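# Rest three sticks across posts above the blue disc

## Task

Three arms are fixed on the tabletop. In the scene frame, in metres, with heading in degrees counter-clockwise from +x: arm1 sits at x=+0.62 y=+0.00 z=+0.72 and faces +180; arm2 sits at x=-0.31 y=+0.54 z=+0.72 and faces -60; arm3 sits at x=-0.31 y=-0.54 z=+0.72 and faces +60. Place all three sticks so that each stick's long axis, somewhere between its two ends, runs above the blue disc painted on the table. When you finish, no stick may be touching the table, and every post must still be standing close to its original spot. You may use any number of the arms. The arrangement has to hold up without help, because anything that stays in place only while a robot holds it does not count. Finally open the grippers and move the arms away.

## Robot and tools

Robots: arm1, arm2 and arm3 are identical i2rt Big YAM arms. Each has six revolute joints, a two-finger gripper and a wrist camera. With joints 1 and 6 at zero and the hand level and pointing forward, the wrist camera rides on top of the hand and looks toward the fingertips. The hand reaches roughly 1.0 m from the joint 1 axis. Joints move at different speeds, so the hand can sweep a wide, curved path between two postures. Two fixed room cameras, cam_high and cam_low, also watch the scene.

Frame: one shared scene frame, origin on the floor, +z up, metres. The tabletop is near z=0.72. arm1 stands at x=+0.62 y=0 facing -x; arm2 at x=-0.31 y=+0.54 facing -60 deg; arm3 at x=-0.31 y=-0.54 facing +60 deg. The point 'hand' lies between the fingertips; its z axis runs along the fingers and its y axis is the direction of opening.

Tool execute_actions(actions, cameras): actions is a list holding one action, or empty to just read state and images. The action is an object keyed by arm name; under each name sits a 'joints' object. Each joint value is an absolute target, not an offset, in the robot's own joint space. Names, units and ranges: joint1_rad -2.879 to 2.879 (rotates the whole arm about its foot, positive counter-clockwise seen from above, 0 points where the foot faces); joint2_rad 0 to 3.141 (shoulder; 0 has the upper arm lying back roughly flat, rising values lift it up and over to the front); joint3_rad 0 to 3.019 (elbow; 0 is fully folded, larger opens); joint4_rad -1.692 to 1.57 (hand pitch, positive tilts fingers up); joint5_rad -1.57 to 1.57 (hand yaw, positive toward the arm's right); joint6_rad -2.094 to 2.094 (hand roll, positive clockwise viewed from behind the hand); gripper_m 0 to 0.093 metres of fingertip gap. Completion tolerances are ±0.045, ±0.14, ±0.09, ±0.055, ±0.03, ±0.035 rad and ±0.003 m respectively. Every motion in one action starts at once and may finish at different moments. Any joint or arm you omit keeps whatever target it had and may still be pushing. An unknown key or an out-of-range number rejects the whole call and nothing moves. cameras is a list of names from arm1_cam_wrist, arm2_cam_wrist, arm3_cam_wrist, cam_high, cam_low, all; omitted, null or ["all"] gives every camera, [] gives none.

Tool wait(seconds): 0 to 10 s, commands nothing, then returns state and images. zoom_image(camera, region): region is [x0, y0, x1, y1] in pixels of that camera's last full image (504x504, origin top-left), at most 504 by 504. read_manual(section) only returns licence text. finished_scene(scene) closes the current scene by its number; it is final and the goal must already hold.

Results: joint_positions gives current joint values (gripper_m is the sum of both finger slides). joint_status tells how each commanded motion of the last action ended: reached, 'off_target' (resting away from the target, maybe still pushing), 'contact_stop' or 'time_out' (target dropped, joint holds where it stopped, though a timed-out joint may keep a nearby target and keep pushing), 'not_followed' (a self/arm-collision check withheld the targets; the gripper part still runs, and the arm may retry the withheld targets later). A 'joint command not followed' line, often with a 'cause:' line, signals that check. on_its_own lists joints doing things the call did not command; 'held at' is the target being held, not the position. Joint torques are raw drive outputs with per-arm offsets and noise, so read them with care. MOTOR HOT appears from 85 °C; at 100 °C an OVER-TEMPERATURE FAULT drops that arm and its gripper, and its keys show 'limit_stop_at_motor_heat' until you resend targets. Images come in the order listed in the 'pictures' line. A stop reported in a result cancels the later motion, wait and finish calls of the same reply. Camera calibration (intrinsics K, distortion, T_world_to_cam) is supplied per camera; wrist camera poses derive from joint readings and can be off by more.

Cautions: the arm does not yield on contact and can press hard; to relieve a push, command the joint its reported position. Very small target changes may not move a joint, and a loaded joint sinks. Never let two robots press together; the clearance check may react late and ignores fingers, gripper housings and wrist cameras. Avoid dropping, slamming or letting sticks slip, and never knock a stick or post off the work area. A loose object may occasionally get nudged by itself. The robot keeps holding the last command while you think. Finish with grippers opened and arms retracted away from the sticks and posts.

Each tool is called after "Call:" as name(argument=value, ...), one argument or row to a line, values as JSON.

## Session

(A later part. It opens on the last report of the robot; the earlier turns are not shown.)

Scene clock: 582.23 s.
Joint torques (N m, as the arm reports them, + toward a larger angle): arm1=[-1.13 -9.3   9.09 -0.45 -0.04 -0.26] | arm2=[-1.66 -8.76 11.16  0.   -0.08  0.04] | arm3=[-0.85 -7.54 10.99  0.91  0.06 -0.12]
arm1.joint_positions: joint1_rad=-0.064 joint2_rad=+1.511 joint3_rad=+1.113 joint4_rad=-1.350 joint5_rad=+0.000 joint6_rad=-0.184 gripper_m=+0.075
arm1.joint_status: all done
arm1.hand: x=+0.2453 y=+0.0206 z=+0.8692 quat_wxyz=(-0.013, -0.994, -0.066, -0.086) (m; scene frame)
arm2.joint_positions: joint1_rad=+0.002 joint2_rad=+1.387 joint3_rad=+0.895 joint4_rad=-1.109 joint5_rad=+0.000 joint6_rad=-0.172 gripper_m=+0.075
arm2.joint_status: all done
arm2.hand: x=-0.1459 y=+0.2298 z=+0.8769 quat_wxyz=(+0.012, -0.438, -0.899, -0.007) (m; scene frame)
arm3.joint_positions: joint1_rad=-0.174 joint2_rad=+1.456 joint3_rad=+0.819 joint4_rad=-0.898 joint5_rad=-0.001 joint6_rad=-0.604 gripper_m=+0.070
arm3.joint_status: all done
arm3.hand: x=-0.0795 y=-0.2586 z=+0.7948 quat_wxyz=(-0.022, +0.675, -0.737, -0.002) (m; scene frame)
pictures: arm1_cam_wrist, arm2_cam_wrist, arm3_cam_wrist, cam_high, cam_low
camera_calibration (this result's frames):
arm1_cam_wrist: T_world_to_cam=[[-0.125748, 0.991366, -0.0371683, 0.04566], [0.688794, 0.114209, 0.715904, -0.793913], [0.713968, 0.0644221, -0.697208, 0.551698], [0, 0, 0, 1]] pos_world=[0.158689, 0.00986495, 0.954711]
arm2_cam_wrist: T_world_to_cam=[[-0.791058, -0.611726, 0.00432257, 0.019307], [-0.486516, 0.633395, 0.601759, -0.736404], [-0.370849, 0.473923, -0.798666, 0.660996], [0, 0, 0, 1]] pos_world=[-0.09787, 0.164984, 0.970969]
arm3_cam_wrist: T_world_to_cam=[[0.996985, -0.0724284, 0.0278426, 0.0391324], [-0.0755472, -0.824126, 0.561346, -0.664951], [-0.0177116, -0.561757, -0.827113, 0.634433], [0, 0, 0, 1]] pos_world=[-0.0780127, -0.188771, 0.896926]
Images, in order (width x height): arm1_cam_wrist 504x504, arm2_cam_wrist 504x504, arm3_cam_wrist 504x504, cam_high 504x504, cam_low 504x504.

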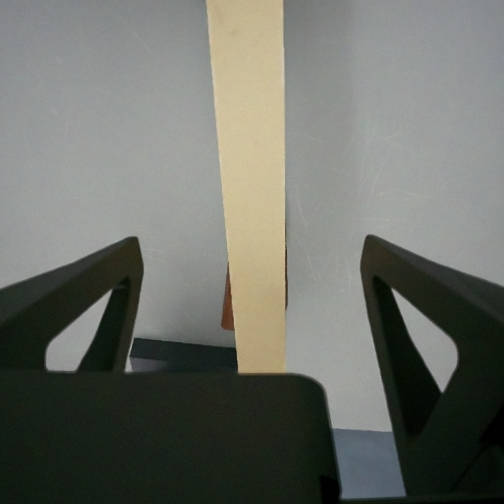

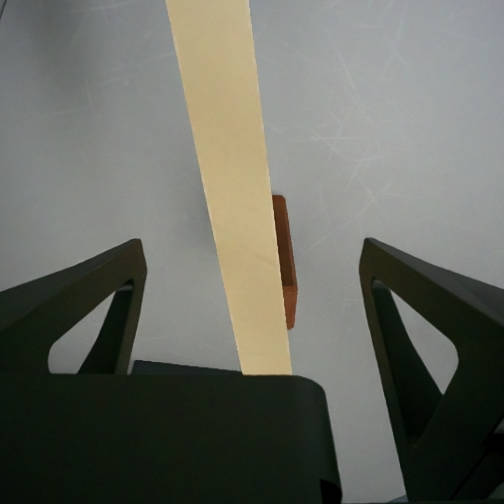

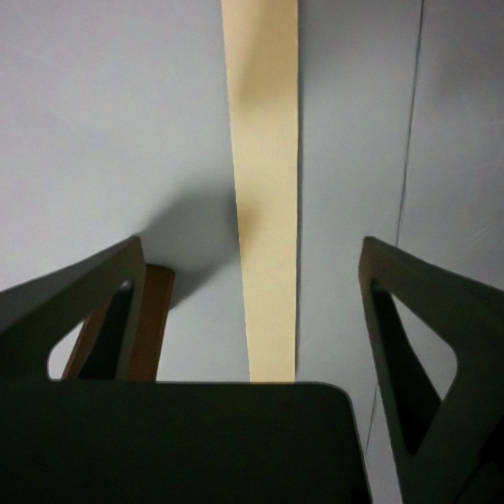

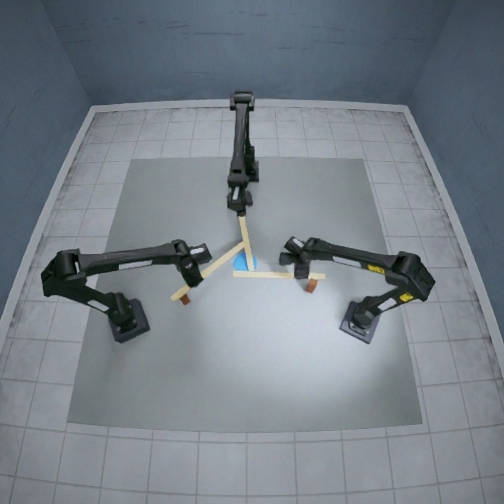

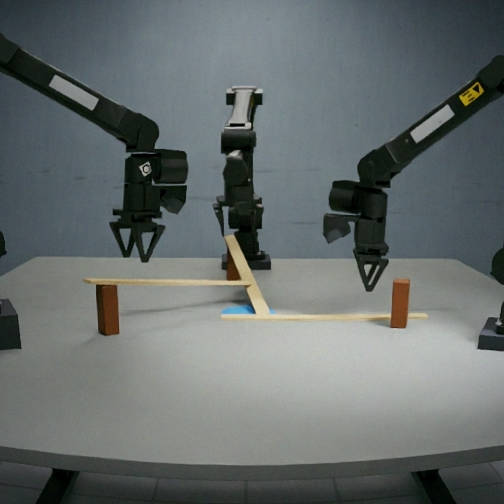

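Call:
execute_actions(
  actions=[
    {"arm1":{"joints":{"joint2_rad":1.635,"joint4_rad":-1.28,"joint6_rad":-0.215}},"arm2":{"joints":{"joint2_rad":1.52,"joint4_rad":-1.03,"joint6_rad":-0.26}},"arm3":{"joints":{"joint2_rad":1.63,"joint4_rad":-0.74}}},
  ],
)

Scene clock: 593.37 s.
Joint torques (N m, as the arm reports them, + toward a larger angle): arm1=[ -1.14 -10.48   8.52   0.12  -0.05  -0.26] | arm2=[ -1.67 -10.57  10.46   0.72  -0.09  -0.11] | arm3=[  0.87 -10.52   9.51   0.62   0.    -0.09]
arm1.joint_positions: joint1_rad=-0.064 joint2_rad=+1.652 joint3_rad=+1.113 joint4_rad=-1.288 joint5_rad=+0.000 joint6_rad=-0.199 gripper_m=+0.075
arm1.joint_status: all done
arm1.hand: x=+0.2351 y=+0.0209 z=+0.8153 quat_wxyz=(-0.018, -0.989, -0.073, -0.125) (m; scene frame)
arm2.joint_positions: joint1_rad=+0.002 joint2_rad=+1.525 joint3_rad=+0.895 joint4_rad=-1.041 joint5_rad=+0.000 joint6_rad=-0.252 gripper_m=+0.075
arm2.joint_status: all done
arm2.hand: x=-0.1424 y=+0.2228 z=+0.8298 quat_wxyz=(+0.040, -0.401, -0.915, -0.029) (m; scene frame)
arm3.joint_positions: joint1_rad=-0.174 joint2_rad=+1.640 joint3_rad=+0.819 joint4_rad=-0.758 joint5_rad=-0.001 joint6_rad=-0.604 gripper_m=+0.070
arm3.joint_status: all done
arm3.hand: x=-0.0710 y=-0.2487 z=+0.7317 quat_wxyz=(-0.001, +0.675, -0.737, +0.001) (m; scene frame)
pictures: arm1_cam_wrist, arm2_cam_wrist, arm3_cam_wrist, cam_high, cam_low
camera_calibration (this result's frames):
arm1_cam_wrist: T_world_to_cam=[[-0.136965, 0.989068, -0.0546317, 0.0590507], [0.628949, 0.12944, 0.766595, -0.775935], [0.765287, 0.0706365, -0.639802, 0.462403], [0, 0, 0, 1]] pos_world=[0.142241, 0.00936913, 0.893901]
arm2_cam_wrist: T_world_to_cam=[[-0.739704, -0.67276, -0.0151912, 0.0551576], [-0.515878, 0.552427, 0.654748, -0.732018], [-0.432096, 0.492157, -0.755695, 0.579632], [0, 0, 0, 1]] pos_world=[-0.0863744, 0.156224, 0.91815]
arm3_cam_wrist: T_world_to_cam=[[0.997425, -0.0716767, 0.00260491, 0.0518599], [-0.0593796, -0.804843, 0.59051, -0.636106], [-0.0402293, -0.589144, -0.807026, 0.564813], [0, 0, 0, 1]] pos_world=[-0.0667761, -0.175492, 0.83131]
Images, in order (width x height): arm1_cam_wrist 504x504, arm2_cam_wrist 504x504, arm3_cam_wrist 504x504, cam_high 504x504, cam_low 504x504.

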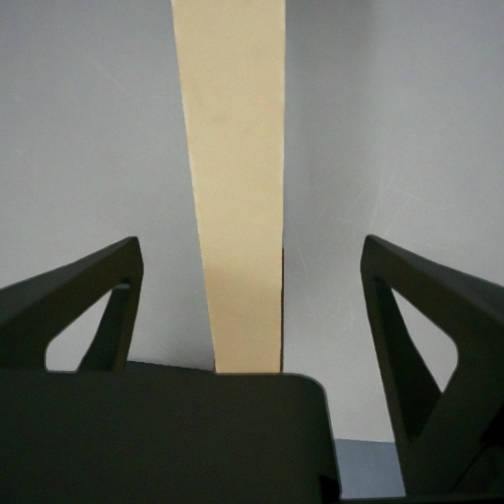

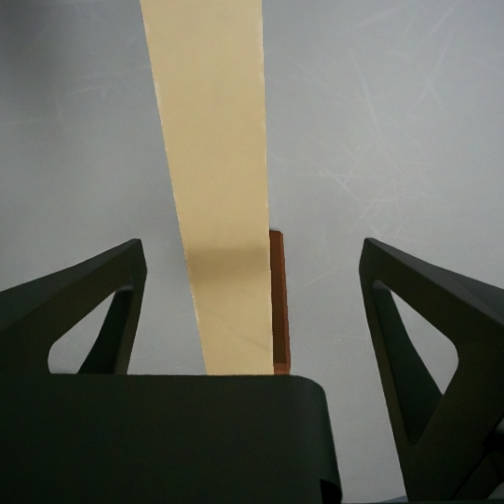

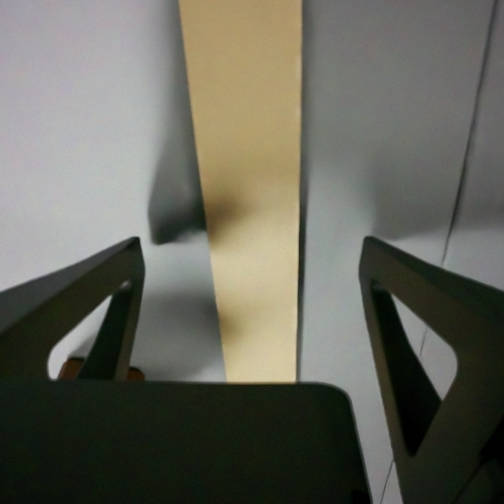

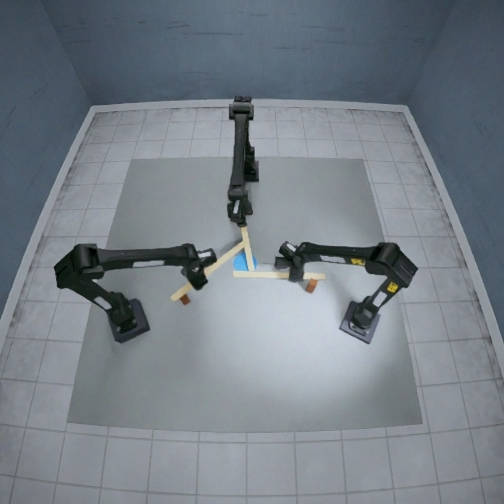

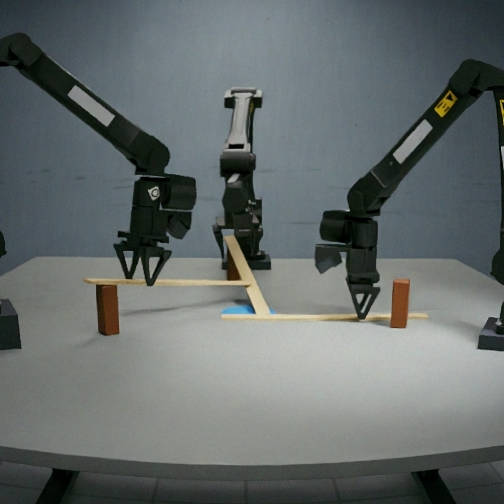

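Call:
execute_actions(
  actions=[
    {"arm1":{"joints":{"joint2_rad":1.67}},"arm2":{"joints":{"joint2_rad":1.56}},"arm3":{"joints":{"joint2_rad":1.675}}},
  ],
  cameras=["cam_low"],
)

Call:
execute_actions(
  actions=[
    {"arm1":{"joints":{"gripper_m":0}},"arm2":{"joints":{"gripper_m":0}},"arm3":{"joints":{"gripper_m":0}}},
  ],
  cameras=["cam_low","cam_high"],
)

Scene clock: 602.47 s.
Joint torques (N m, as the arm reports them, + toward a larger angle): arm1=[-1.17 -8.94  8.44  0.13 -0.05 -0.26] | arm2=[-1.66 -9.2  10.24  0.64 -0.09 -0.12] | arm3=[ 0.2  -8.32  9.39  0.83  0.06 -0.18]
arm1.joint_positions: joint1_rad=-0.064 joint2_rad=+1.662 joint3_rad=+1.113 joint4_rad=-1.288 joint5_rad=+0.000 joint6_rad=-0.199 gripper_m=+0.075
arm1.joint_status: all done
arm1.hand: x=+0.2357 y=+0.0209 z=+0.8118 quat_wxyz=(-0.019, -0.989, -0.073, -0.130) (m; scene frame)
arm2.joint_positions: joint1_rad=+0.002 joint2_rad=+1.546 joint3_rad=+0.895 joint4_rad=-1.041 joint5_rad=+0.000 joint6_rad=-0.253 gripper_m=+0.075
arm2.joint_status: all done
arm2.hand: x=-0.1432 y=+0.2244 z=+0.8231 quat_wxyz=(+0.048, -0.401, -0.914, -0.035) (m; scene frame)
arm3.joint_positions: joint1_rad=-0.174 joint2_rad=+1.662 joint3_rad=+0.819 joint4_rad=-0.758 joint5_rad=-0.001 joint6_rad=-0.604 gripper_m=+0.070
arm3.joint_status: all done
arm3.hand: x=-0.0732 y=-0.2513 z=+0.7239 quat_wxyz=(+0.010, +0.675, -0.737, +0.002) (m; scene frame)
pictures: cam_low
Images, in order (width x height): cam_low 504x504.

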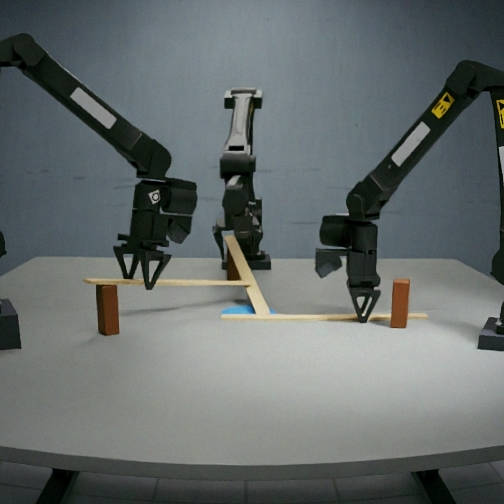

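Scene clock: 603.13 s.
Joint torques (N m, as the arm reports them, + toward a larger angle): arm1=[-1.2  -9.06  8.46  0.11 -0.05 -0.25] | arm2=[-1.65 -9.45 10.29  0.63 -0.09 -0.09] | arm3=[ 0.19 -7.28  9.67  0.44  0.05 -0.09]
arm1.joint_positions: joint1_rad=-0.064 joint2_rad=+1.662 joint3_rad=+1.113 joint4_rad=-1.288 joint5_rad=+0.000 joint6_rad=-0.200 gripper_m=+0.001
arm1.joint_status: all done
arm1.hand: x=+0.2357 y=+0.0209 z=+0.8118 quat_wxyz=(-0.019, -0.989, -0.073, -0.130) (m; scene frame)
arm2.joint_positions: joint1_rad=+0.002 joint2_rad=+1.546 joint3_rad=+0.895 joint4_rad=-1.041 joint5_rad=+0.000 joint6_rad=-0.255 gripper_m=+0.027
arm2.joint_status: gripper_m off_target (ended at +0.027, target +0.000)
arm2.hand: x=-0.1432 y=+0.2243 z=+0.8231 quat_wxyz=(+0.047, -0.400, -0.915, -0.035) (m; scene frame)
arm3.joint_positions: joint1_rad=-0.174 joint2_rad=+1.662 joint3_rad=+0.819 joint4_rad=-0.756 joint5_rad=-0.001 joint6_rad=-0.607 gripper_m=+0.027
arm3.joint_status: gripper_m off_target (ended at +0.027, target +0.000)
arm3.hand: x=-0.0729 y=-0.2510 z=+0.7239 quat_wxyz=(+0.010, +0.677, -0.736, +0.002) (m; scene frame)
pictures: cam_high, cam_low
Images, in order (width x height): cam_high 504x504, cam_low 504x504.

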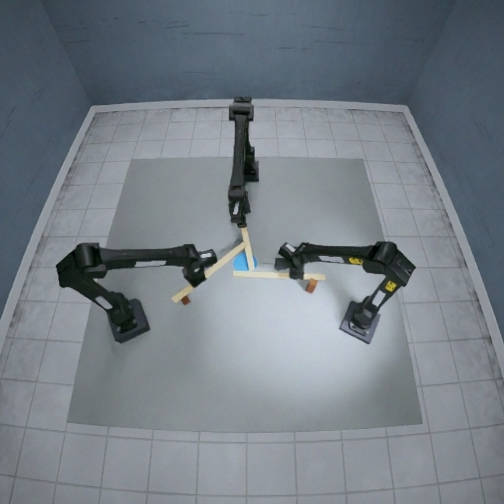

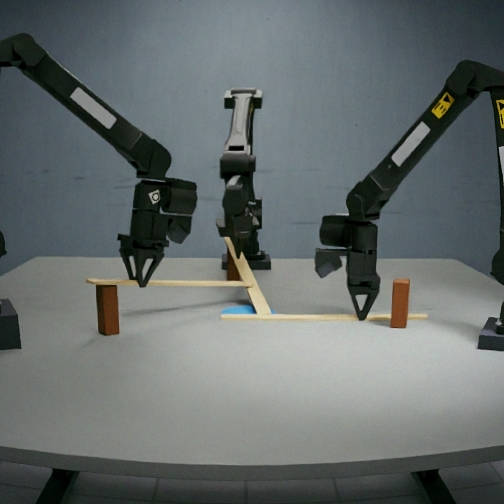

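Call:
execute_actions(
  actions=[
    {"arm1":{"joints":{"gripper_m":0.075}}},
  ],
  cameras=[],
)

Call:
execute_actions(
  actions=[
    {"arm1":{"joints":{"joint2_rad":1.71,"joint4_rad":-1.3}}},
  ],
  cameras=["arm1_cam_wrist"],
)

Call:
execute_actions(
  actions=[
    {"arm1":{"joints":{"gripper_m":0}}},
  ],
  cameras=["cam_low","arm1_cam_wrist"],
)

Scene clock: 611.70 s.
Joint torques (N m, as the arm reports them, + toward a larger angle): arm1=[-1.17 -9.08  8.45  0.16 -0.05 -0.25] | arm2=[-1.67 -9.48 10.28  0.62 -0.1  -0.09] | arm3=[-0.42 -8.17  9.64  0.88  0.   -0.01]
arm1.joint_positions: joint1_rad=-0.064 joint2_rad=+1.662 joint3_rad=+1.113 joint4_rad=-1.288 joint5_rad=+0.000 joint6_rad=-0.200 gripper_m=+0.075
arm1.joint_status: all done
arm1.hand: x=+0.2357 y=+0.0209 z=+0.8118 quat_wxyz=(-0.019, -0.989, -0.074, -0.130) (m; scene frame)
arm2.joint_positions: joint1_rad=+0.002 joint2_rad=+1.546 joint3_rad=+0.895 joint4_rad=-1.041 joint5_rad=+0.000 joint6_rad=-0.255 gripper_m=+0.027
arm2.joint_status: not commanded
arm2.hand: x=-0.1432 y=+0.2243 z=+0.8231 quat_wxyz=(+0.047, -0.400, -0.915, -0.035) (m; scene frame)
arm3.joint_positions: joint1_rad=-0.174 joint2_rad=+1.662 joint3_rad=+0.819 joint4_rad=-0.756 joint5_rad=-0.001 joint6_rad=-0.607 gripper_m=+0.027
arm3.joint_status: not commanded
arm3.hand: x=-0.0729 y=-0.2510 z=+0.7239 quat_wxyz=(+0.010, +0.677, -0.736, +0.002) (m; scene frame)
pictures: none
No camera images: the call's "cameras" was empty. Leave "cameras" out to get every camera's image.

Scene clock: 612.40 s.
Joint torques (N m, as the arm reports them, + toward a larger angle): arm1=[ -1.23 -10.13   8.18  -0.71  -0.05  -0.25] | arm2=[-1.66 -9.43 10.3   0.63 -0.09 -0.09] | arm3=[ 0.77 -9.8   9.45  0.74 -0.04 -0.02]
arm1.joint_positions: joint1_rad=-0.064 joint2_rad=+1.711 joint3_rad=+1.113 joint4_rad=-1.289 joint5_rad=+0.000 joint6_rad=-0.200 gripper_m=+0.075
arm1.joint_status: all done
arm1.hand: x=+0.2396 y=+0.0206 z=+0.7940 quat_wxyz=(-0.022, -0.985, -0.073, -0.155) (m; scene frame)
arm2.joint_positions: joint1_rad=+0.002 joint2_rad=+1.546 joint3_rad=+0.895 joint4_rad=-1.041 joint5_rad=+0.000 joint6_rad=-0.255 gripper_m=+0.027
arm2.joint_status: not commanded
arm2.hand: x=-0.1432 y=+0.2243 z=+0.8231 quat_wxyz=(+0.047, -0.400, -0.915, -0.035) (m; scene frame)
arm3.joint_positions: joint1_rad=-0.174 joint2_rad=+1.662 joint3_rad=+0.819 joint4_rad=-0.756 joint5_rad=-0.001 joint6_rad=-0.607 gripper_m=+0.027
arm3.joint_status: not commanded
arm3.hand: x=-0.0729 y=-0.2510 z=+0.7239 quat_wxyz=(+0.010, +0.677, -0.736, +0.002) (m; scene frame)
pictures: arm1_cam_wrist
camera_calibration (this result's frames):
arm1_cam_wrist: T_world_to_cam=[[-0.134366, 0.988724, -0.0661138, 0.0673428], [0.581584, 0.132704, 0.802589, -0.779672], [0.802313, 0.0693896, -0.592857, 0.399237], [0, 0, 0, 1]] pos_world=[0.14218, 0.0091788, 0.866899]
Images, in order (width x height): arm1_cam_wrist 504x504.

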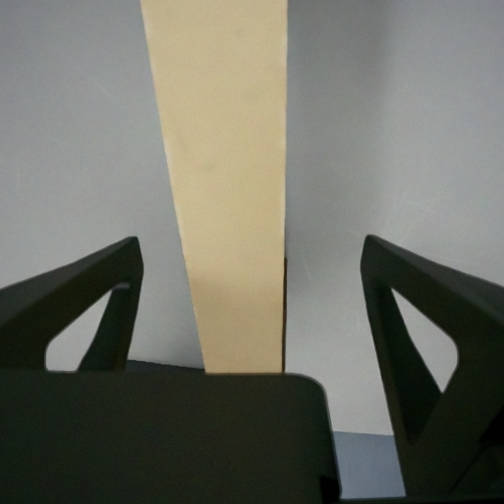

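Scene clock: 613.07 s.
Joint torques (N m, as the arm reports them, + toward a larger angle): arm1=[-1.18 -9.92  8.18 -0.68 -0.04 -0.23] | arm2=[-1.63 -9.5  10.32  0.62 -0.09 -0.09] | arm3=[-0.72 -8.86  9.53  0.74  0.   -0.16]
arm1.joint_positions: joint1_rad=-0.065 joint2_rad=+1.711 joint3_rad=+1.113 joint4_rad=-1.290 joint5_rad=+0.000 joint6_rad=-0.202 gripper_m=+0.027
arm1.joint_status: gripper_m off_target (ended at +0.027, target +0.000)
arm1.hand: x=+0.2397 y=+0.0206 z=+0.7940 quat_wxyz=(-0.023, -0.985, -0.074, -0.155) (m; scene frame)
arm2.joint_positions: joint1_rad=+0.002 joint2_rad=+1.546 joint3_rad=+0.895 joint4_rad=-1.041 joint5_rad=+0.000 joint6_rad=-0.255 gripper_m=+0.027
arm2.joint_status: not commanded
arm2.hand: x=-0.1432 y=+0.2243 z=+0.8231 quat_wxyz=(+0.047, -0.400, -0.915, -0.035) (m; scene frame)
arm3.joint_positions: joint1_rad=-0.174 joint2_rad=+1.662 joint3_rad=+0.819 joint4_rad=-0.756 joint5_rad=-0.001 joint6_rad=-0.607 gripper_m=+0.027
arm3.joint_status: not commanded
arm3.hand: x=-0.0729 y=-0.2510 z=+0.7239 quat_wxyz=(+0.010, +0.677, -0.736, +0.002) (m; scene frame)
pictures: arm1_cam_wrist, cam_low
camera_calibration (this result's frames):
arm1_cam_wrist: T_world_to_cam=[[-0.136005, 0.988424, -0.0672331, 0.0685708], [0.581106, 0.134554, 0.802627, -0.779713], [0.802383, 0.0700917, -0.592679, 0.399002], [0, 0, 0, 1]] pos_world=[0.14227, 0.0091697, 0.866909]
Images, in order (width x height): arm1_cam_wrist 504x504, cam_low 504x504.

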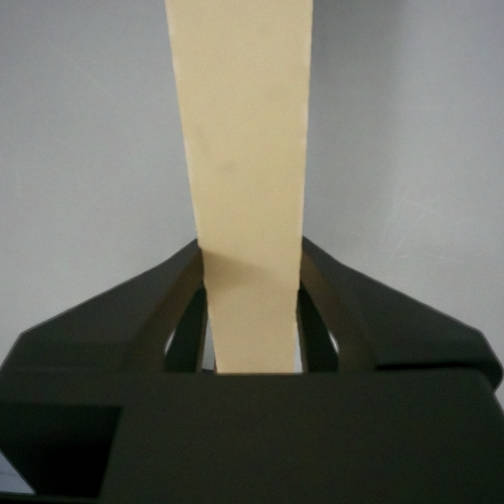

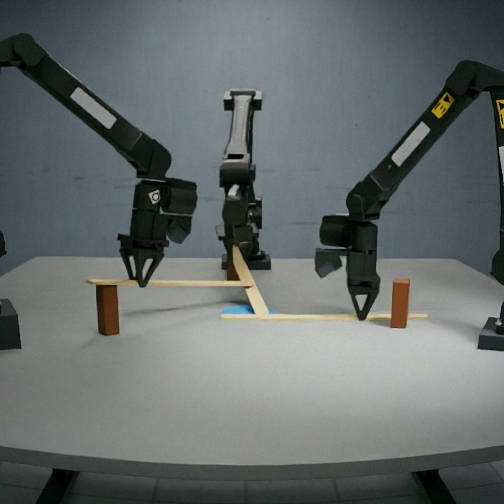

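Call:
execute_actions(
  actions=[
    {"arm2":{"joints":{"joint2_rad":0.95,"joint3_rad":0.71,"joint4_rad":-1.0,"joint1_rad":-0.012,"joint6_rad":-0.2}},"arm1":{"joints":{"joint2_rad":1.5,"joint4_rad":-1.2}},"arm3":{"joints":{"joint2_rad":1.45}}},
  ],
  cameras=["cam_high","cam_low"],
)

Scene clock: 641.37 s.
Joint torques (N m, as the arm reports them, + toward a larger angle): arm1=[-1.19 -8.39  9.45  0.62 -0.06 -0.22] | arm2=[-2.43 -4.13 10.43  1.12 -0.12  0.05] | arm3=[-0.9  -7.43 10.99  1.19  0.03  0.03]
arm1.joint_positions: joint1_rad=-0.065 joint2_rad=+1.498 joint3_rad=+1.113 joint4_rad=-1.211 joint5_rad=+0.000 joint6_rad=-0.202 gripper_m=+0.027
arm1.joint_status: all done
arm1.hand: x=+0.2112 y=+0.0227 z=+0.8709 quat_wxyz=(-0.004, -0.997, -0.075, -0.011) (m; scene frame)
arm2.joint_positions: joint1_rad=-0.001 joint2_rad=+0.948 joint3_rad=+0.701 joint4_rad=-1.002 joint5_rad=+0.001 joint6_rad=-0.207 gripper_m=+0.027
arm2.joint_status: all done
arm2.hand: x=-0.1677 y=+0.2683 z=+0.9388 quat_wxyz=(-0.128, -0.418, -0.894, +0.099) (m; scene frame)
arm3.joint_positions: joint1_rad=-0.175 joint2_rad=+1.440 joint3_rad=+0.819 joint4_rad=-0.756 joint5_rad=-0.001 joint6_rad=-0.618 gripper_m=+0.027
arm3.joint_status: all done
arm3.hand: x=-0.0563 y=-0.2310 z=+0.8053 quat_wxyz=(-0.101, +0.677, -0.729, -0.012) (m; scene frame)
pictures: cam_high, cam_low
Images, in order (width x height): cam_high 504x504, cam_low 504x504.

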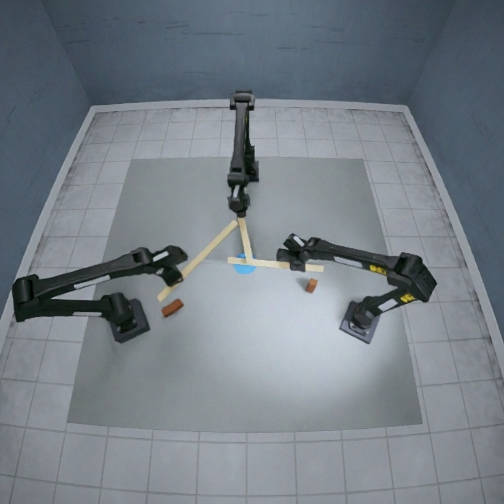

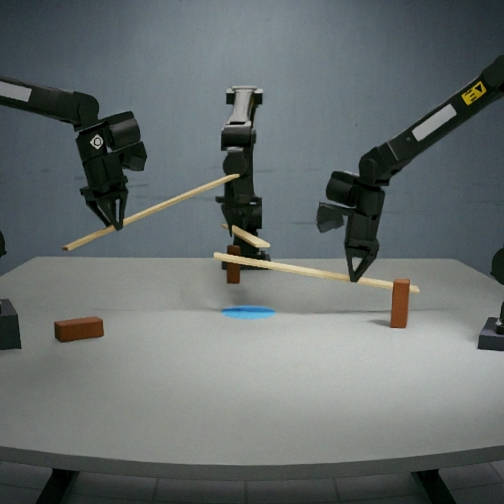

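Call:
execute_actions(
  actions=[
    {"arm1":{"joints":{"joint1_rad":-0.046,"joint2_rad":0.9,"joint3_rad":0.81,"joint4_rad":-1.1,"joint6_rad":-0.17}},"arm3":{"joints":{"joint2_rad":1.2}},"arm2":{"joints":{"joint1_rad":0.4,"joint6_rad":0.0}}},
  ],
  cameras=[],
)

Call:
execute_actions(
  actions=[
    {"arm3":{"joints":{"joint1_rad":-0.09,"joint2_rad":0.72,"joint3_rad":0.65,"joint4_rad":-1.1,"joint6_rad":-0.23}},"arm2":{"joints":{"joint2_rad":1.55,"joint3_rad":0.76,"joint4_rad":-0.76}}},
  ],
  cameras=[],
)

Call:
execute_actions(
  actions=[
    {"arm2":{"joints":{"joint2_rad":1.69,"joint3_rad":0.804,"joint4_rad":-0.741}}},
  ],
  cameras=["cam_high","cam_low","arm2_cam_wrist"],
)

Scene clock: 671.80 s.
Joint torques (N m, as the arm reports them, + toward a larger angle): arm1=[-0.54 -1.83  8.49  1.21 -0.06  0.03] | arm2=[-1.02 -4.2  10.46  1.1  -0.1   0.06] | arm3=[-0.08 -5.66 12.69  1.55  0.02  0.07]
arm1.joint_positions: joint1_rad=-0.051 joint2_rad=+0.895 joint3_rad=+0.811 joint4_rad=-1.112 joint5_rad=+0.000 joint6_rad=-0.186 gripper_m=+0.027
arm1.joint_status: all done
arm1.hand: x=+0.3123 y=+0.0135 z=+0.9543 quat_wxyz=(+0.019, -0.980, -0.072, +0.187) (m; scene frame)
arm2.joint_positions: joint1_rad=+0.392 joint2_rad=+0.948 joint3_rad=+0.701 joint4_rad=-1.002 joint5_rad=+0.001 joint6_rad=-0.008 gripper_m=+0.027
arm2.joint_status: all done
arm2.hand: x=-0.0754 y=+0.3432 z=+0.9384 quat_wxyz=(-0.150, -0.330, -0.930, +0.057) (m; scene frame)
arm3.joint_positions: joint1_rad=-0.175 joint2_rad=+1.191 joint3_rad=+0.819 joint4_rad=-0.756 joint5_rad=-0.001 joint6_rad=-0.618 gripper_m=+0.027
arm3.joint_status: all done
arm3.hand: x=-0.0520 y=-0.2254 z=+0.9002 quat_wxyz=(-0.222, +0.664, -0.714, -0.028) (m; scene frame)
pictures: none
No camera images: the call's "cameras" was empty. Leave "cameras" out to get every camera's image.

Scene clock: 673.20 s.
Joint torques (N m, as the arm reports them, + toward a larger angle): arm1=[-0.47 -1.87  8.49  1.21 -0.06  0.02] | arm2=[-1.07 -9.78  9.64  0.93 -0.09  0.04] | arm3=[ 0.93 -0.63 11.69  0.24 -0.01  0.13]
arm1.joint_positions: joint1_rad=-0.051 joint2_rad=+0.895 joint3_rad=+0.811 joint4_rad=-1.112 joint5_rad=+0.000 joint6_rad=-0.186 gripper_m=+0.027
arm1.joint_status: not commanded
arm1.hand: x=+0.3123 y=+0.0135 z=+0.9543 quat_wxyz=(+0.019, -0.980, -0.072, +0.187) (m; scene frame)
arm2.joint_positions: joint1_rad=+0.392 joint2_rad=+1.551 joint3_rad=+0.722 joint4_rad=-0.774 joint5_rad=+0.001 joint6_rad=-0.007 gripper_m=+0.027
arm2.joint_status: all done
arm2.hand: x=-0.0542 y=+0.3249 z=+0.7703 quat_wxyz=(+0.016, -0.335, -0.942, -0.003) (m; scene frame)
arm3.joint_positions: joint1_rad=-0.090 joint2_rad=+0.714 joint3_rad=+0.634 joint4_rad=-1.086 joint5_rad=-0.001 joint6_rad=-0.242 gripper_m=+0.027
arm3.joint_status: all done
arm3.hand: x=-0.1642 y=-0.3262 z=+0.9258 quat_wxyz=(-0.193, +0.556, -0.806, -0.071) (m; scene frame)
pictures: none
No camera images: the call's "cameras" was empty. Leave "cameras" out to get every camera's image.

Scene clock: 674.10 s.
Joint torques (N m, as the arm reports them, + toward a larger angle): arm1=[-0.46 -1.83  8.46  1.22 -0.06  0.02] | arm2=[ -1.04 -10.57   7.74   0.48  -0.09   0.04] | arm3=[ 0.8   0.4  11.8   0.22  0.04  0.04]
arm1.joint_positions: joint1_rad=-0.051 joint2_rad=+0.895 joint3_rad=+0.811 joint4_rad=-1.112 joint5_rad=+0.000 joint6_rad=-0.186 gripper_m=+0.027
arm1.joint_status: not commanded
arm1.hand: x=+0.3123 y=+0.0135 z=+0.9543 quat_wxyz=(+0.019, -0.980, -0.072, +0.187) (m; scene frame)
arm2.joint_positions: joint1_rad=+0.392 joint2_rad=+1.686 joint3_rad=+0.780 joint4_rad=-0.746 joint5_rad=+0.001 joint6_rad=-0.007 gripper_m=+0.027
arm2.joint_status: all done
arm2.hand: x=-0.0417 y=+0.3144 z=+0.7406 quat_wxyz=(+0.038, -0.335, -0.941, -0.011) (m; scene frame)
arm3.joint_positions: joint1_rad=-0.090 joint2_rad=+0.714 joint3_rad=+0.634 joint4_rad=-1.086 joint5_rad=-0.001 joint6_rad=-0.242 gripper_m=+0.027
arm3.joint_status: not commanded
arm3.hand: x=-0.1642 y=-0.3262 z=+0.9258 quat_wxyz=(-0.193, +0.555, -0.806, -0.071) (m; scene frame)
pictures: arm2_cam_wrist, cam_high, cam_low
camera_calibration (this result's frames):
arm2_cam_wrist: T_world_to_cam=[[-0.634816, -0.772594, 0.0103282, 0.206767], [-0.587905, 0.49165, 0.642377, -0.647046], [-0.501375, 0.401719, -0.766319, 0.543974], [0, 0, 0, 1]] pos_world=[0.0235919, 0.259342, 0.83037]
Images, in order (width x height): arm2_cam_wrist 504x504, cam_high 504x504, cam_low 504x504.

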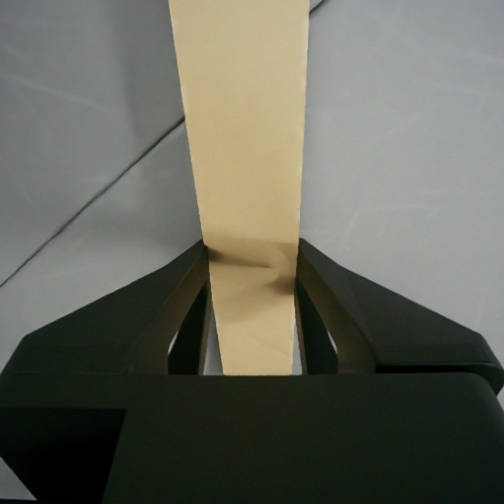

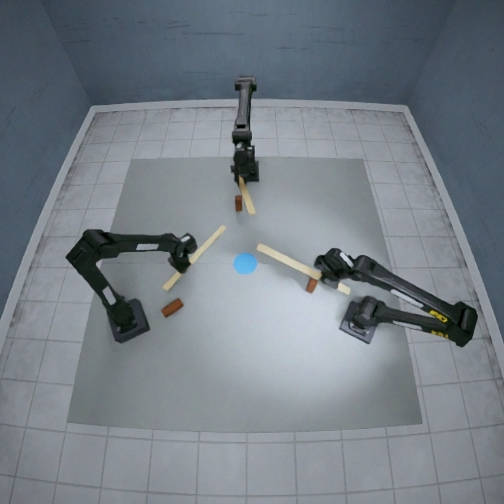

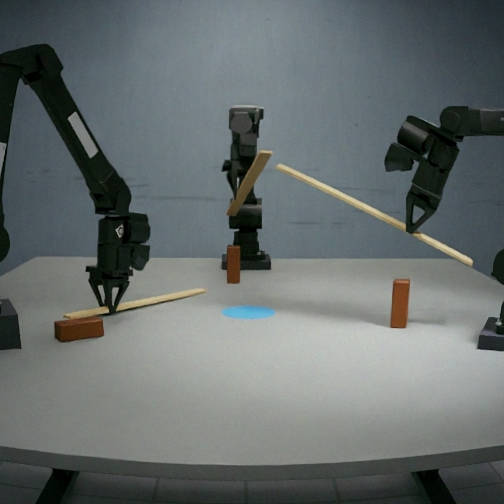

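Call:
execute_actions(
  actions=[
    {"arm2":{"joints":{"gripper_m":0.075}}},
  ],
  cameras=[],
)

Call:
execute_actions(
  actions=[
    {"arm2":{"joints":{"joint2_rad":1.2}}},
  ],
  cameras=[],
)

Call:
execute_actions(
  actions=[
    {"arm2":{"joints":{"joint1_rad":-0.22,"joint2_rad":1.15,"joint3_rad":0.38,"joint4_rad":-0.7,"joint6_rad":-0.2}}},
  ],
  cameras=["cam_high","arm2_cam_wrist"],
)

Scene clock: 688.80 s.
Joint torques (N m, as the arm reports them, + toward a larger angle): arm1=[-0.46 -1.8   8.49  1.24 -0.06  0.03] | arm2=[ -1.04 -10.51   7.78   0.51  -0.1    0.04] | arm3=[-0.45 -0.47 11.68  0.38  0.    0.12]
arm1.joint_positions: joint1_rad=-0.051 joint2_rad=+0.895 joint3_rad=+0.811 joint4_rad=-1.112 joint5_rad=+0.000 joint6_rad=-0.186 gripper_m=+0.027
arm1.joint_status: not commanded
arm1.hand: x=+0.3123 y=+0.0135 z=+0.9543 quat_wxyz=(+0.019, -0.980, -0.072, +0.187) (m; scene frame)
arm2.joint_positions: joint1_rad=+0.392 joint2_rad=+1.686 joint3_rad=+0.780 joint4_rad=-0.746 joint5_rad=+0.001 joint6_rad=-0.007 gripper_m=+0.075
arm2.joint_status: all done
arm2.hand: x=-0.0417 y=+0.3144 z=+0.7406 quat_wxyz=(+0.038, -0.335, -0.941, -0.011) (m; scene frame)
arm3.joint_positions: joint1_rad=-0.090 joint2_rad=+0.714 joint3_rad=+0.634 joint4_rad=-1.086 joint5_rad=-0.001 joint6_rad=-0.242 gripper_m=+0.027
arm3.joint_status: not commanded
arm3.hand: x=-0.1642 y=-0.3262 z=+0.9258 quat_wxyz=(-0.193, +0.555, -0.806, -0.071) (m; scene frame)
pictures: none
No camera images: the call's "cameras" was empty. Leave "cameras" out to get every camera's image.

Scene clock: 690.07 s.
Joint torques (N m, as the arm reports them, + toward a larger angle): arm1=[-0.53 -1.81  8.49  1.24 -0.06  0.03] | arm2=[-1.05 -7.   11.44  1.46 -0.09  0.04] | arm3=[-0.54 -0.35 11.57  0.24  0.02  0.16]
arm1.joint_positions: joint1_rad=-0.051 joint2_rad=+0.895 joint3_rad=+0.811 joint4_rad=-1.112 joint5_rad=+0.000 joint6_rad=-0.186 gripper_m=+0.027
arm1.joint_status: not commanded
arm1.hand: x=+0.3123 y=+0.0135 z=+0.9543 quat_wxyz=(+0.019, -0.980, -0.072, +0.187) (m; scene frame)
arm2.joint_positions: joint1_rad=+0.392 joint2_rad=+1.191 joint3_rad=+0.780 joint4_rad=-0.746 joint5_rad=+0.001 joint6_rad=-0.007 gripper_m=+0.075
arm2.joint_status: all done
arm2.hand: x=-0.0068 y=+0.2864 z=+0.9168 quat_wxyz=(-0.193, -0.328, -0.922, +0.073) (m; scene frame)
arm3.joint_positions: joint1_rad=-0.090 joint2_rad=+0.714 joint3_rad=+0.634 joint4_rad=-1.086 joint5_rad=-0.001 joint6_rad=-0.242 gripper_m=+0.027
arm3.joint_status: not commanded
arm3.hand: x=-0.1642 y=-0.3262 z=+0.9258 quat_wxyz=(-0.193, +0.555, -0.806, -0.071) (m; scene frame)
pictures: none
No camera images: the call's "cameras" was empty. Leave "cameras" out to get every camera's image.

Scene clock: 691.30 s.
Joint torques (N m, as the arm reports them, + toward a larger angle): arm1=[-0.53 -1.82  8.47  1.23 -0.05  0.02] | arm2=[-2.41 -4.34  7.41  0.75 -0.11 -0.13] | arm3=[ 0.36 -0.51 11.95  0.46 -0.03  0.1 ]
arm1.joint_positions: joint1_rad=-0.051 joint2_rad=+0.895 joint3_rad=+0.811 joint4_rad=-1.112 joint5_rad=+0.000 joint6_rad=-0.186 gripper_m=+0.027
arm1.joint_status: not commanded
arm1.hand: x=+0.3123 y=+0.0135 z=+0.9543 quat_wxyz=(+0.019, -0.980, -0.072, +0.187) (m; scene frame)
arm2.joint_positions: joint1_rad=-0.209 joint2_rad=+1.150 joint3_rad=+0.375 joint4_rad=-0.705 joint5_rad=+0.001 joint6_rad=-0.192 gripper_m=+0.075
arm2.joint_status: all done
arm2.hand: x=-0.2487 y=+0.3212 z=+0.7792 quat_wxyz=(-0.033, -0.522, -0.852, +0.033) (m; scene frame)
arm3.joint_positions: joint1_rad=-0.090 joint2_rad=+0.714 joint3_rad=+0.634 joint4_rad=-1.086 joint5_rad=-0.001 joint6_rad=-0.242 gripper_m=+0.027
arm3.joint_status: not commanded
arm3.hand: x=-0.1642 y=-0.3262 z=+0.9258 quat_wxyz=(-0.193, +0.555, -0.806, -0.071) (m; scene frame)
pictures: arm2_cam_wrist, cam_high
camera_calibration (this result's frames):
arm2_cam_wrist: T_world_to_cam=[[-0.893226, -0.448828, 0.0264655, -0.100599], [-0.376351, 0.778596, 0.502144, -0.727179], [-0.245983, 0.438568, -0.864379, 0.595189], [0, 0, 0, 1]] pos_world=[-0.217127, 0.259996, 0.88228]
Images, in order (width x height): arm2_cam_wrist 504x504, cam_high 504x504.

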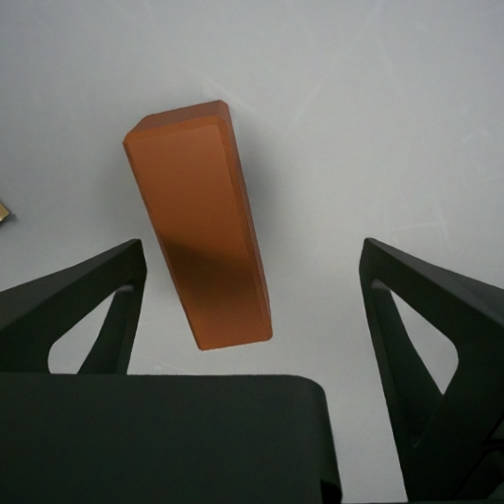

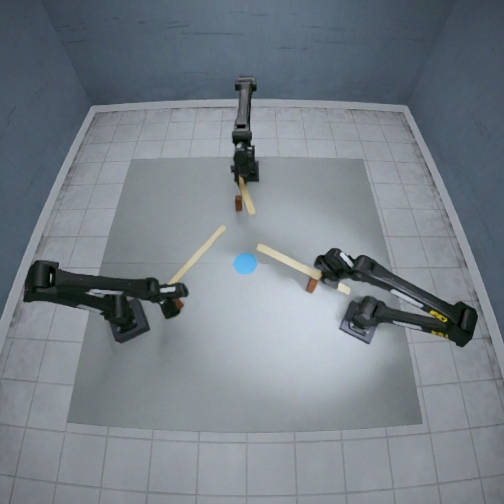

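Call:
execute_actions(
  actions=[
    {"arm2":{"joints":{"joint1_rad":-0.13,"joint2_rad":1.3,"joint3_rad":0.45,"joint4_rad":-0.6,"joint6_rad":-0.35}}},
  ],
  cameras=["arm2_cam_wrist"],
)

Call:
execute_actions(
  actions=[
    {"arm2":{"joints":{"joint2_rad":1.42,"joint3_rad":0.426,"joint4_rad":-0.57}}},
  ],
  cameras=["arm2_cam_wrist"],
)

Scene clock: 700.33 s.
Joint torques (N m, as the arm reports them, + toward a larger angle): arm1=[-0.6  -1.78  8.48  1.25 -0.06  0.02] | arm2=[-0.91 -5.42  8.81  1.03 -0.13 -0.12] | arm3=[-0.03 -0.95 11.48  0.43  0.02  0.17]
arm1.joint_positions: joint1_rad=-0.051 joint2_rad=+0.895 joint3_rad=+0.811 joint4_rad=-1.112 joint5_rad=+0.000 joint6_rad=-0.186 gripper_m=+0.027
arm1.joint_status: not commanded
arm1.hand: x=+0.3123 y=+0.0135 z=+0.9543 quat_wxyz=(+0.019, -0.980, -0.072, +0.187) (m; scene frame)
arm2.joint_positions: joint1_rad=-0.140 joint2_rad=+1.296 joint3_rad=+0.419 joint4_rad=-0.611 joint5_rad=+0.001 joint6_rad=-0.342 gripper_m=+0.075
arm2.joint_status: all done
arm2.hand: x=-0.2253 y=+0.3026 z=+0.7625 quat_wxyz=(-0.029, -0.425, -0.904, +0.032) (m; scene frame)
arm3.joint_positions: joint1_rad=-0.090 joint2_rad=+0.714 joint3_rad=+0.634 joint4_rad=-1.086 joint5_rad=-0.001 joint6_rad=-0.242 gripper_m=+0.027
arm3.joint_status: not commanded
arm3.hand: x=-0.1642 y=-0.3262 z=+0.9258 quat_wxyz=(-0.193, +0.555, -0.806, -0.071) (m; scene frame)
pictures: arm2_cam_wrist
camera_calibration (this result's frames):
arm2_cam_wrist: T_world_to_cam=[[-0.773806, -0.632312, 0.0374967, -0.013623], [-0.52854, 0.677171, 0.511942, -0.706491], [-0.349099, 0.376326, -0.858201, 0.58556], [0, 0, 0, 1]] pos_world=[-0.179532, 0.24944, 0.864722]
Images, in order (width x height): arm2_cam_wrist 504x504.

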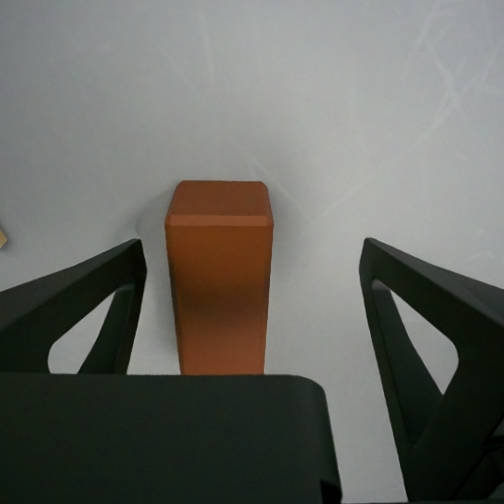

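Scene clock: 701.10 s.
Joint torques (N m, as the arm reports them, + toward a larger angle): arm1=[-0.54 -1.7   8.49  1.23 -0.06  0.03] | arm2=[-0.93 -6.13  5.65  0.87 -0.13 -0.12] | arm3=[-0.19 -0.21 11.67  0.22 -0.03  0.16]
arm1.joint_positions: joint1_rad=-0.051 joint2_rad=+0.895 joint3_rad=+0.811 joint4_rad=-1.112 joint5_rad=+0.000 joint6_rad=-0.186 gripper_m=+0.027
arm1.joint_status: not commanded
arm1.hand: x=+0.3123 y=+0.0135 z=+0.9543 quat_wxyz=(+0.019, -0.980, -0.072, +0.187) (m; scene frame)
arm2.joint_positions: joint1_rad=-0.140 joint2_rad=+1.419 joint3_rad=+0.419 joint4_rad=-0.582 joint5_rad=+0.001 joint6_rad=-0.343 gripper_m=+0.075
arm2.joint_status: all done
arm2.hand: x=-0.2300 y=+0.3154 z=+0.7355 quat_wxyz=(+0.004, -0.425, -0.905, -0.002) (m; scene frame)
arm3.joint_positions: joint1_rad=-0.090 joint2_rad=+0.714 joint3_rad=+0.634 joint4_rad=-1.086 joint5_rad=-0.001 joint6_rad=-0.242 gripper_m=+0.027
arm3.joint_status: not commanded
arm3.hand: x=-0.1642 y=-0.3262 z=+0.9258 quat_wxyz=(-0.193, +0.555, -0.806, -0.071) (m; scene frame)
pictures: arm2_cam_wrist
camera_calibration (this result's frames):
arm2_cam_wrist: T_world_to_cam=[[-0.773017, -0.634353, 0.00639554, 0.0155083], [-0.510867, 0.628452, 0.586569, -0.739314], [-0.376111, 0.450161, -0.809874, 0.490893], [0, 0, 0, 1]] pos_world=[-0.181072, 0.25348, 0.83112]
Images, in order (width x height): arm2_cam_wrist 504x504.

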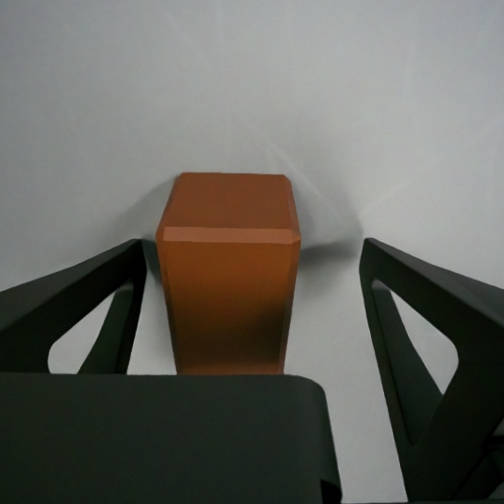

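Call:
execute_actions(
  actions=[
    {"arm2":{"joints":{"gripper_m":0.02}}},
  ],
  cameras=[],
)

Call:
execute_actions(
  actions=[
    {"arm2":{"joints":{"joint2_rad":1.3,"joint3_rad":0.47}}},
  ],
  cameras=[],
)

Call:
execute_actions(
  actions=[
    {"arm2":{"joints":{"joint1_rad":-0.08,"joint2_rad":1.7,"joint3_rad":1.04,"joint4_rad":-0.8,"joint6_rad":0.01}}},
  ],
  cameras=[],
)

Call:
execute_actions(
  actions=[
    {"arm2":{"joints":{"joint2_rad":1.815,"joint3_rad":0.993,"joint4_rad":-0.741}}},
  ],
  cameras=["arm2_cam_wrist","cam_low"],
)

Scene clock: 712.50 s.
Joint torques (N m, as the arm reports them, + toward a larger angle): arm1=[-0.55 -1.82  8.48  1.23 -0.06  0.02] | arm2=[-0.98 -6.21  5.66  0.89 -0.1  -0.11] | arm3=[-0.01  0.49 11.98  0.41  0.    0.07]
arm1.joint_positions: joint1_rad=-0.051 joint2_rad=+0.895 joint3_rad=+0.811 joint4_rad=-1.112 joint5_rad=+0.000 joint6_rad=-0.186 gripper_m=+0.027
arm1.joint_status: not commanded
arm1.hand: x=+0.3123 y=+0.0135 z=+0.9543 quat_wxyz=(+0.019, -0.980, -0.072, +0.187) (m; scene frame)
arm2.joint_positions: joint1_rad=-0.140 joint2_rad=+1.419 joint3_rad=+0.419 joint4_rad=-0.582 joint5_rad=+0.000 joint6_rad=-0.344 gripper_m=+0.034
arm2.joint_status: gripper_m off_target (ended at +0.034, target +0.020)
arm2.hand: x=-0.2299 y=+0.3153 z=+0.7355 quat_wxyz=(+0.004, -0.425, -0.905, -0.002) (m; scene frame)
arm3.joint_positions: joint1_rad=-0.090 joint2_rad=+0.714 joint3_rad=+0.634 joint4_rad=-1.086 joint5_rad=-0.001 joint6_rad=-0.242 gripper_m=+0.027
arm3.joint_status: not commanded
arm3.hand: x=-0.1642 y=-0.3262 z=+0.9258 quat_wxyz=(-0.193, +0.555, -0.806, -0.071) (m; scene frame)
pictures: none
No camera images: the call's "cameras" was empty. Leave "cameras" out to get every camera's image.

Scene clock: 713.33 s.
Joint torques (N m, as the arm reports them, + toward a larger angle): arm1=[-0.48 -1.74  8.48  1.23 -0.06  0.02] | arm2=[-1.03 -5.88  8.98  1.14 -0.1  -0.1 ] | arm3=[-0.07 -0.96 11.81  0.27  0.01  0.1 ]
arm1.joint_positions: joint1_rad=-0.051 joint2_rad=+0.895 joint3_rad=+0.811 joint4_rad=-1.112 joint5_rad=+0.000 joint6_rad=-0.186 gripper_m=+0.027
arm1.joint_status: not commanded
arm1.hand: x=+0.3123 y=+0.0135 z=+0.9543 quat_wxyz=(+0.019, -0.980, -0.072, +0.187) (m; scene frame)
arm2.joint_positions: joint1_rad=-0.140 joint2_rad=+1.303 joint3_rad=+0.437 joint4_rad=-0.581 joint5_rad=+0.000 joint6_rad=-0.344 gripper_m=+0.034
arm2.joint_status: all done
arm2.hand: x=-0.2197 y=+0.2877 z=+0.7665 quat_wxyz=(-0.044, -0.424, -0.904, +0.046) (m; scene frame)
arm3.joint_positions: joint1_rad=-0.090 joint2_rad=+0.714 joint3_rad=+0.634 joint4_rad=-1.086 joint5_rad=-0.001 joint6_rad=-0.242 gripper_m=+0.027
arm3.joint_status: not commanded
arm3.hand: x=-0.1642 y=-0.3262 z=+0.9258 quat_wxyz=(-0.193, +0.555, -0.806, -0.071) (m; scene frame)
pictures: none
No camera images: the call's "cameras" was empty. Leave "cameras" out to get every camera's image.

Scene clock: 714.73 s.
Joint torques (N m, as the arm reports them, + toward a larger angle): arm1=[-0.39 -1.81  8.48  1.23 -0.06  0.03] | arm2=[ -0.93 -12.9   10.19   0.22  -0.06   0.05] | arm3=[-0.67 -0.45 11.73  0.2  -0.02  0.1 ]
arm1.joint_positions: joint1_rad=-0.051 joint2_rad=+0.895 joint3_rad=+0.811 joint4_rad=-1.112 joint5_rad=+0.000 joint6_rad=-0.186 gripper_m=+0.027
arm1.joint_status: not commanded
arm1.hand: x=+0.3123 y=+0.0135 z=+0.9543 quat_wxyz=(+0.019, -0.980, -0.072, +0.187) (m; scene frame)
arm2.joint_positions: joint1_rad=-0.090 joint2_rad=+1.698 joint3_rad=+1.008 joint4_rad=-0.789 joint5_rad=+0.000 joint6_rad=+0.002 gripper_m=+0.034
arm2.joint_status: all done
arm2.hand: x=-0.1335 y=+0.1180 z=+0.7980 quat_wxyz=(-0.039, -0.553, -0.832, +0.028) (m; scene frame)
arm3.joint_positions: joint1_rad=-0.090 joint2_rad=+0.714 joint3_rad=+0.634 joint4_rad=-1.086 joint5_rad=-0.001 joint6_rad=-0.242 gripper_m=+0.027
arm3.joint_status: not commanded
arm3.hand: x=-0.1642 y=-0.3262 z=+0.9258 quat_wxyz=(-0.193, +0.555, -0.806, -0.071) (m; scene frame)
pictures: none
No camera images: the call's "cameras" was empty. Leave "cameras" out to get every camera's image.

Scene clock: 715.70 s.
Joint torques (N m, as the arm reports them, + toward a larger angle): arm1=[-0.47 -1.8   8.46  1.27 -0.05  0.03] | arm2=[ -0.92 -13.88   6.69   0.72  -0.06   0.04] | arm3=[-0.39 -0.74 11.78  0.22  0.03  0.1 ]
arm1.joint_positions: joint1_rad=-0.051 joint2_rad=+0.895 joint3_rad=+0.811 joint4_rad=-1.112 joint5_rad=+0.000 joint6_rad=-0.186 gripper_m=+0.027
arm1.joint_status: not commanded
arm1.hand: x=+0.3123 y=+0.0135 z=+0.9543 quat_wxyz=(+0.019, -0.980, -0.072, +0.187) (m; scene frame)
arm2.joint_positions: joint1_rad=-0.090 joint2_rad=+1.821 joint3_rad=+0.988 joint4_rad=-0.749 joint5_rad=+0.000 joint6_rad=+0.003 gripper_m=+0.034
arm2.joint_status: all done
arm2.hand: x=-0.1409 y=+0.1353 z=+0.7404 quat_wxyz=(+0.004, -0.554, -0.833, -0.001) (m; scene frame)
arm3.joint_positions: joint1_rad=-0.090 joint2_rad=+0.714 joint3_rad=+0.634 joint4_rad=-1.086 joint5_rad=-0.001 joint6_rad=-0.242 gripper_m=+0.027
arm3.joint_status: not commanded
arm3.hand: x=-0.1642 y=-0.3262 z=+0.9258 quat_wxyz=(-0.193, +0.555, -0.806, -0.071) (m; scene frame)
pictures: arm2_cam_wrist, cam_low
camera_calibration (this result's frames):
arm2_cam_wrist: T_world_to_cam=[[-0.924144, -0.381952, 0.00842605, -0.0868514], [-0.305027, 0.750941, 0.585702, -0.57038], [-0.230038, 0.538702, -0.810483, 0.618445], [0, 0, 0, 1]] pos_world=[-0.111979, 0.0619912, 0.836043]
Images, in order (width x height): arm2_cam_wrist 504x504, cam_low 504x504.

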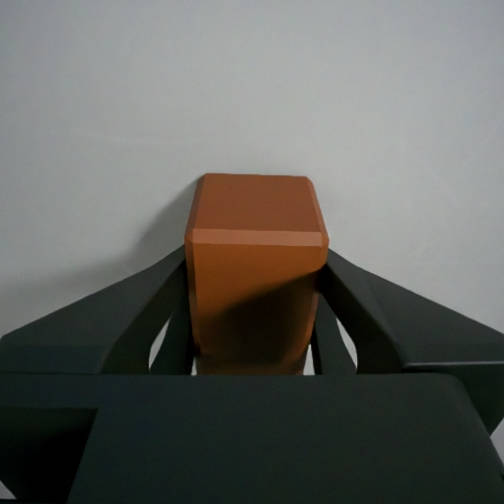

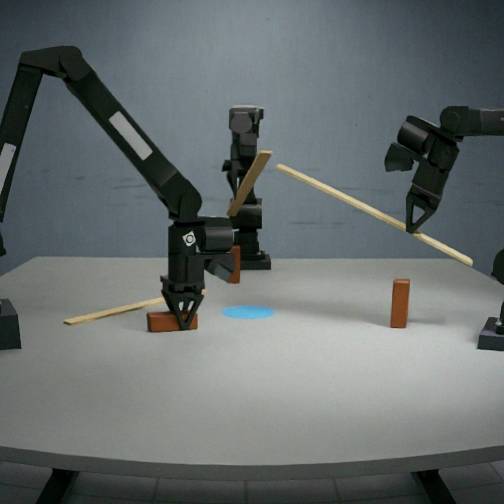

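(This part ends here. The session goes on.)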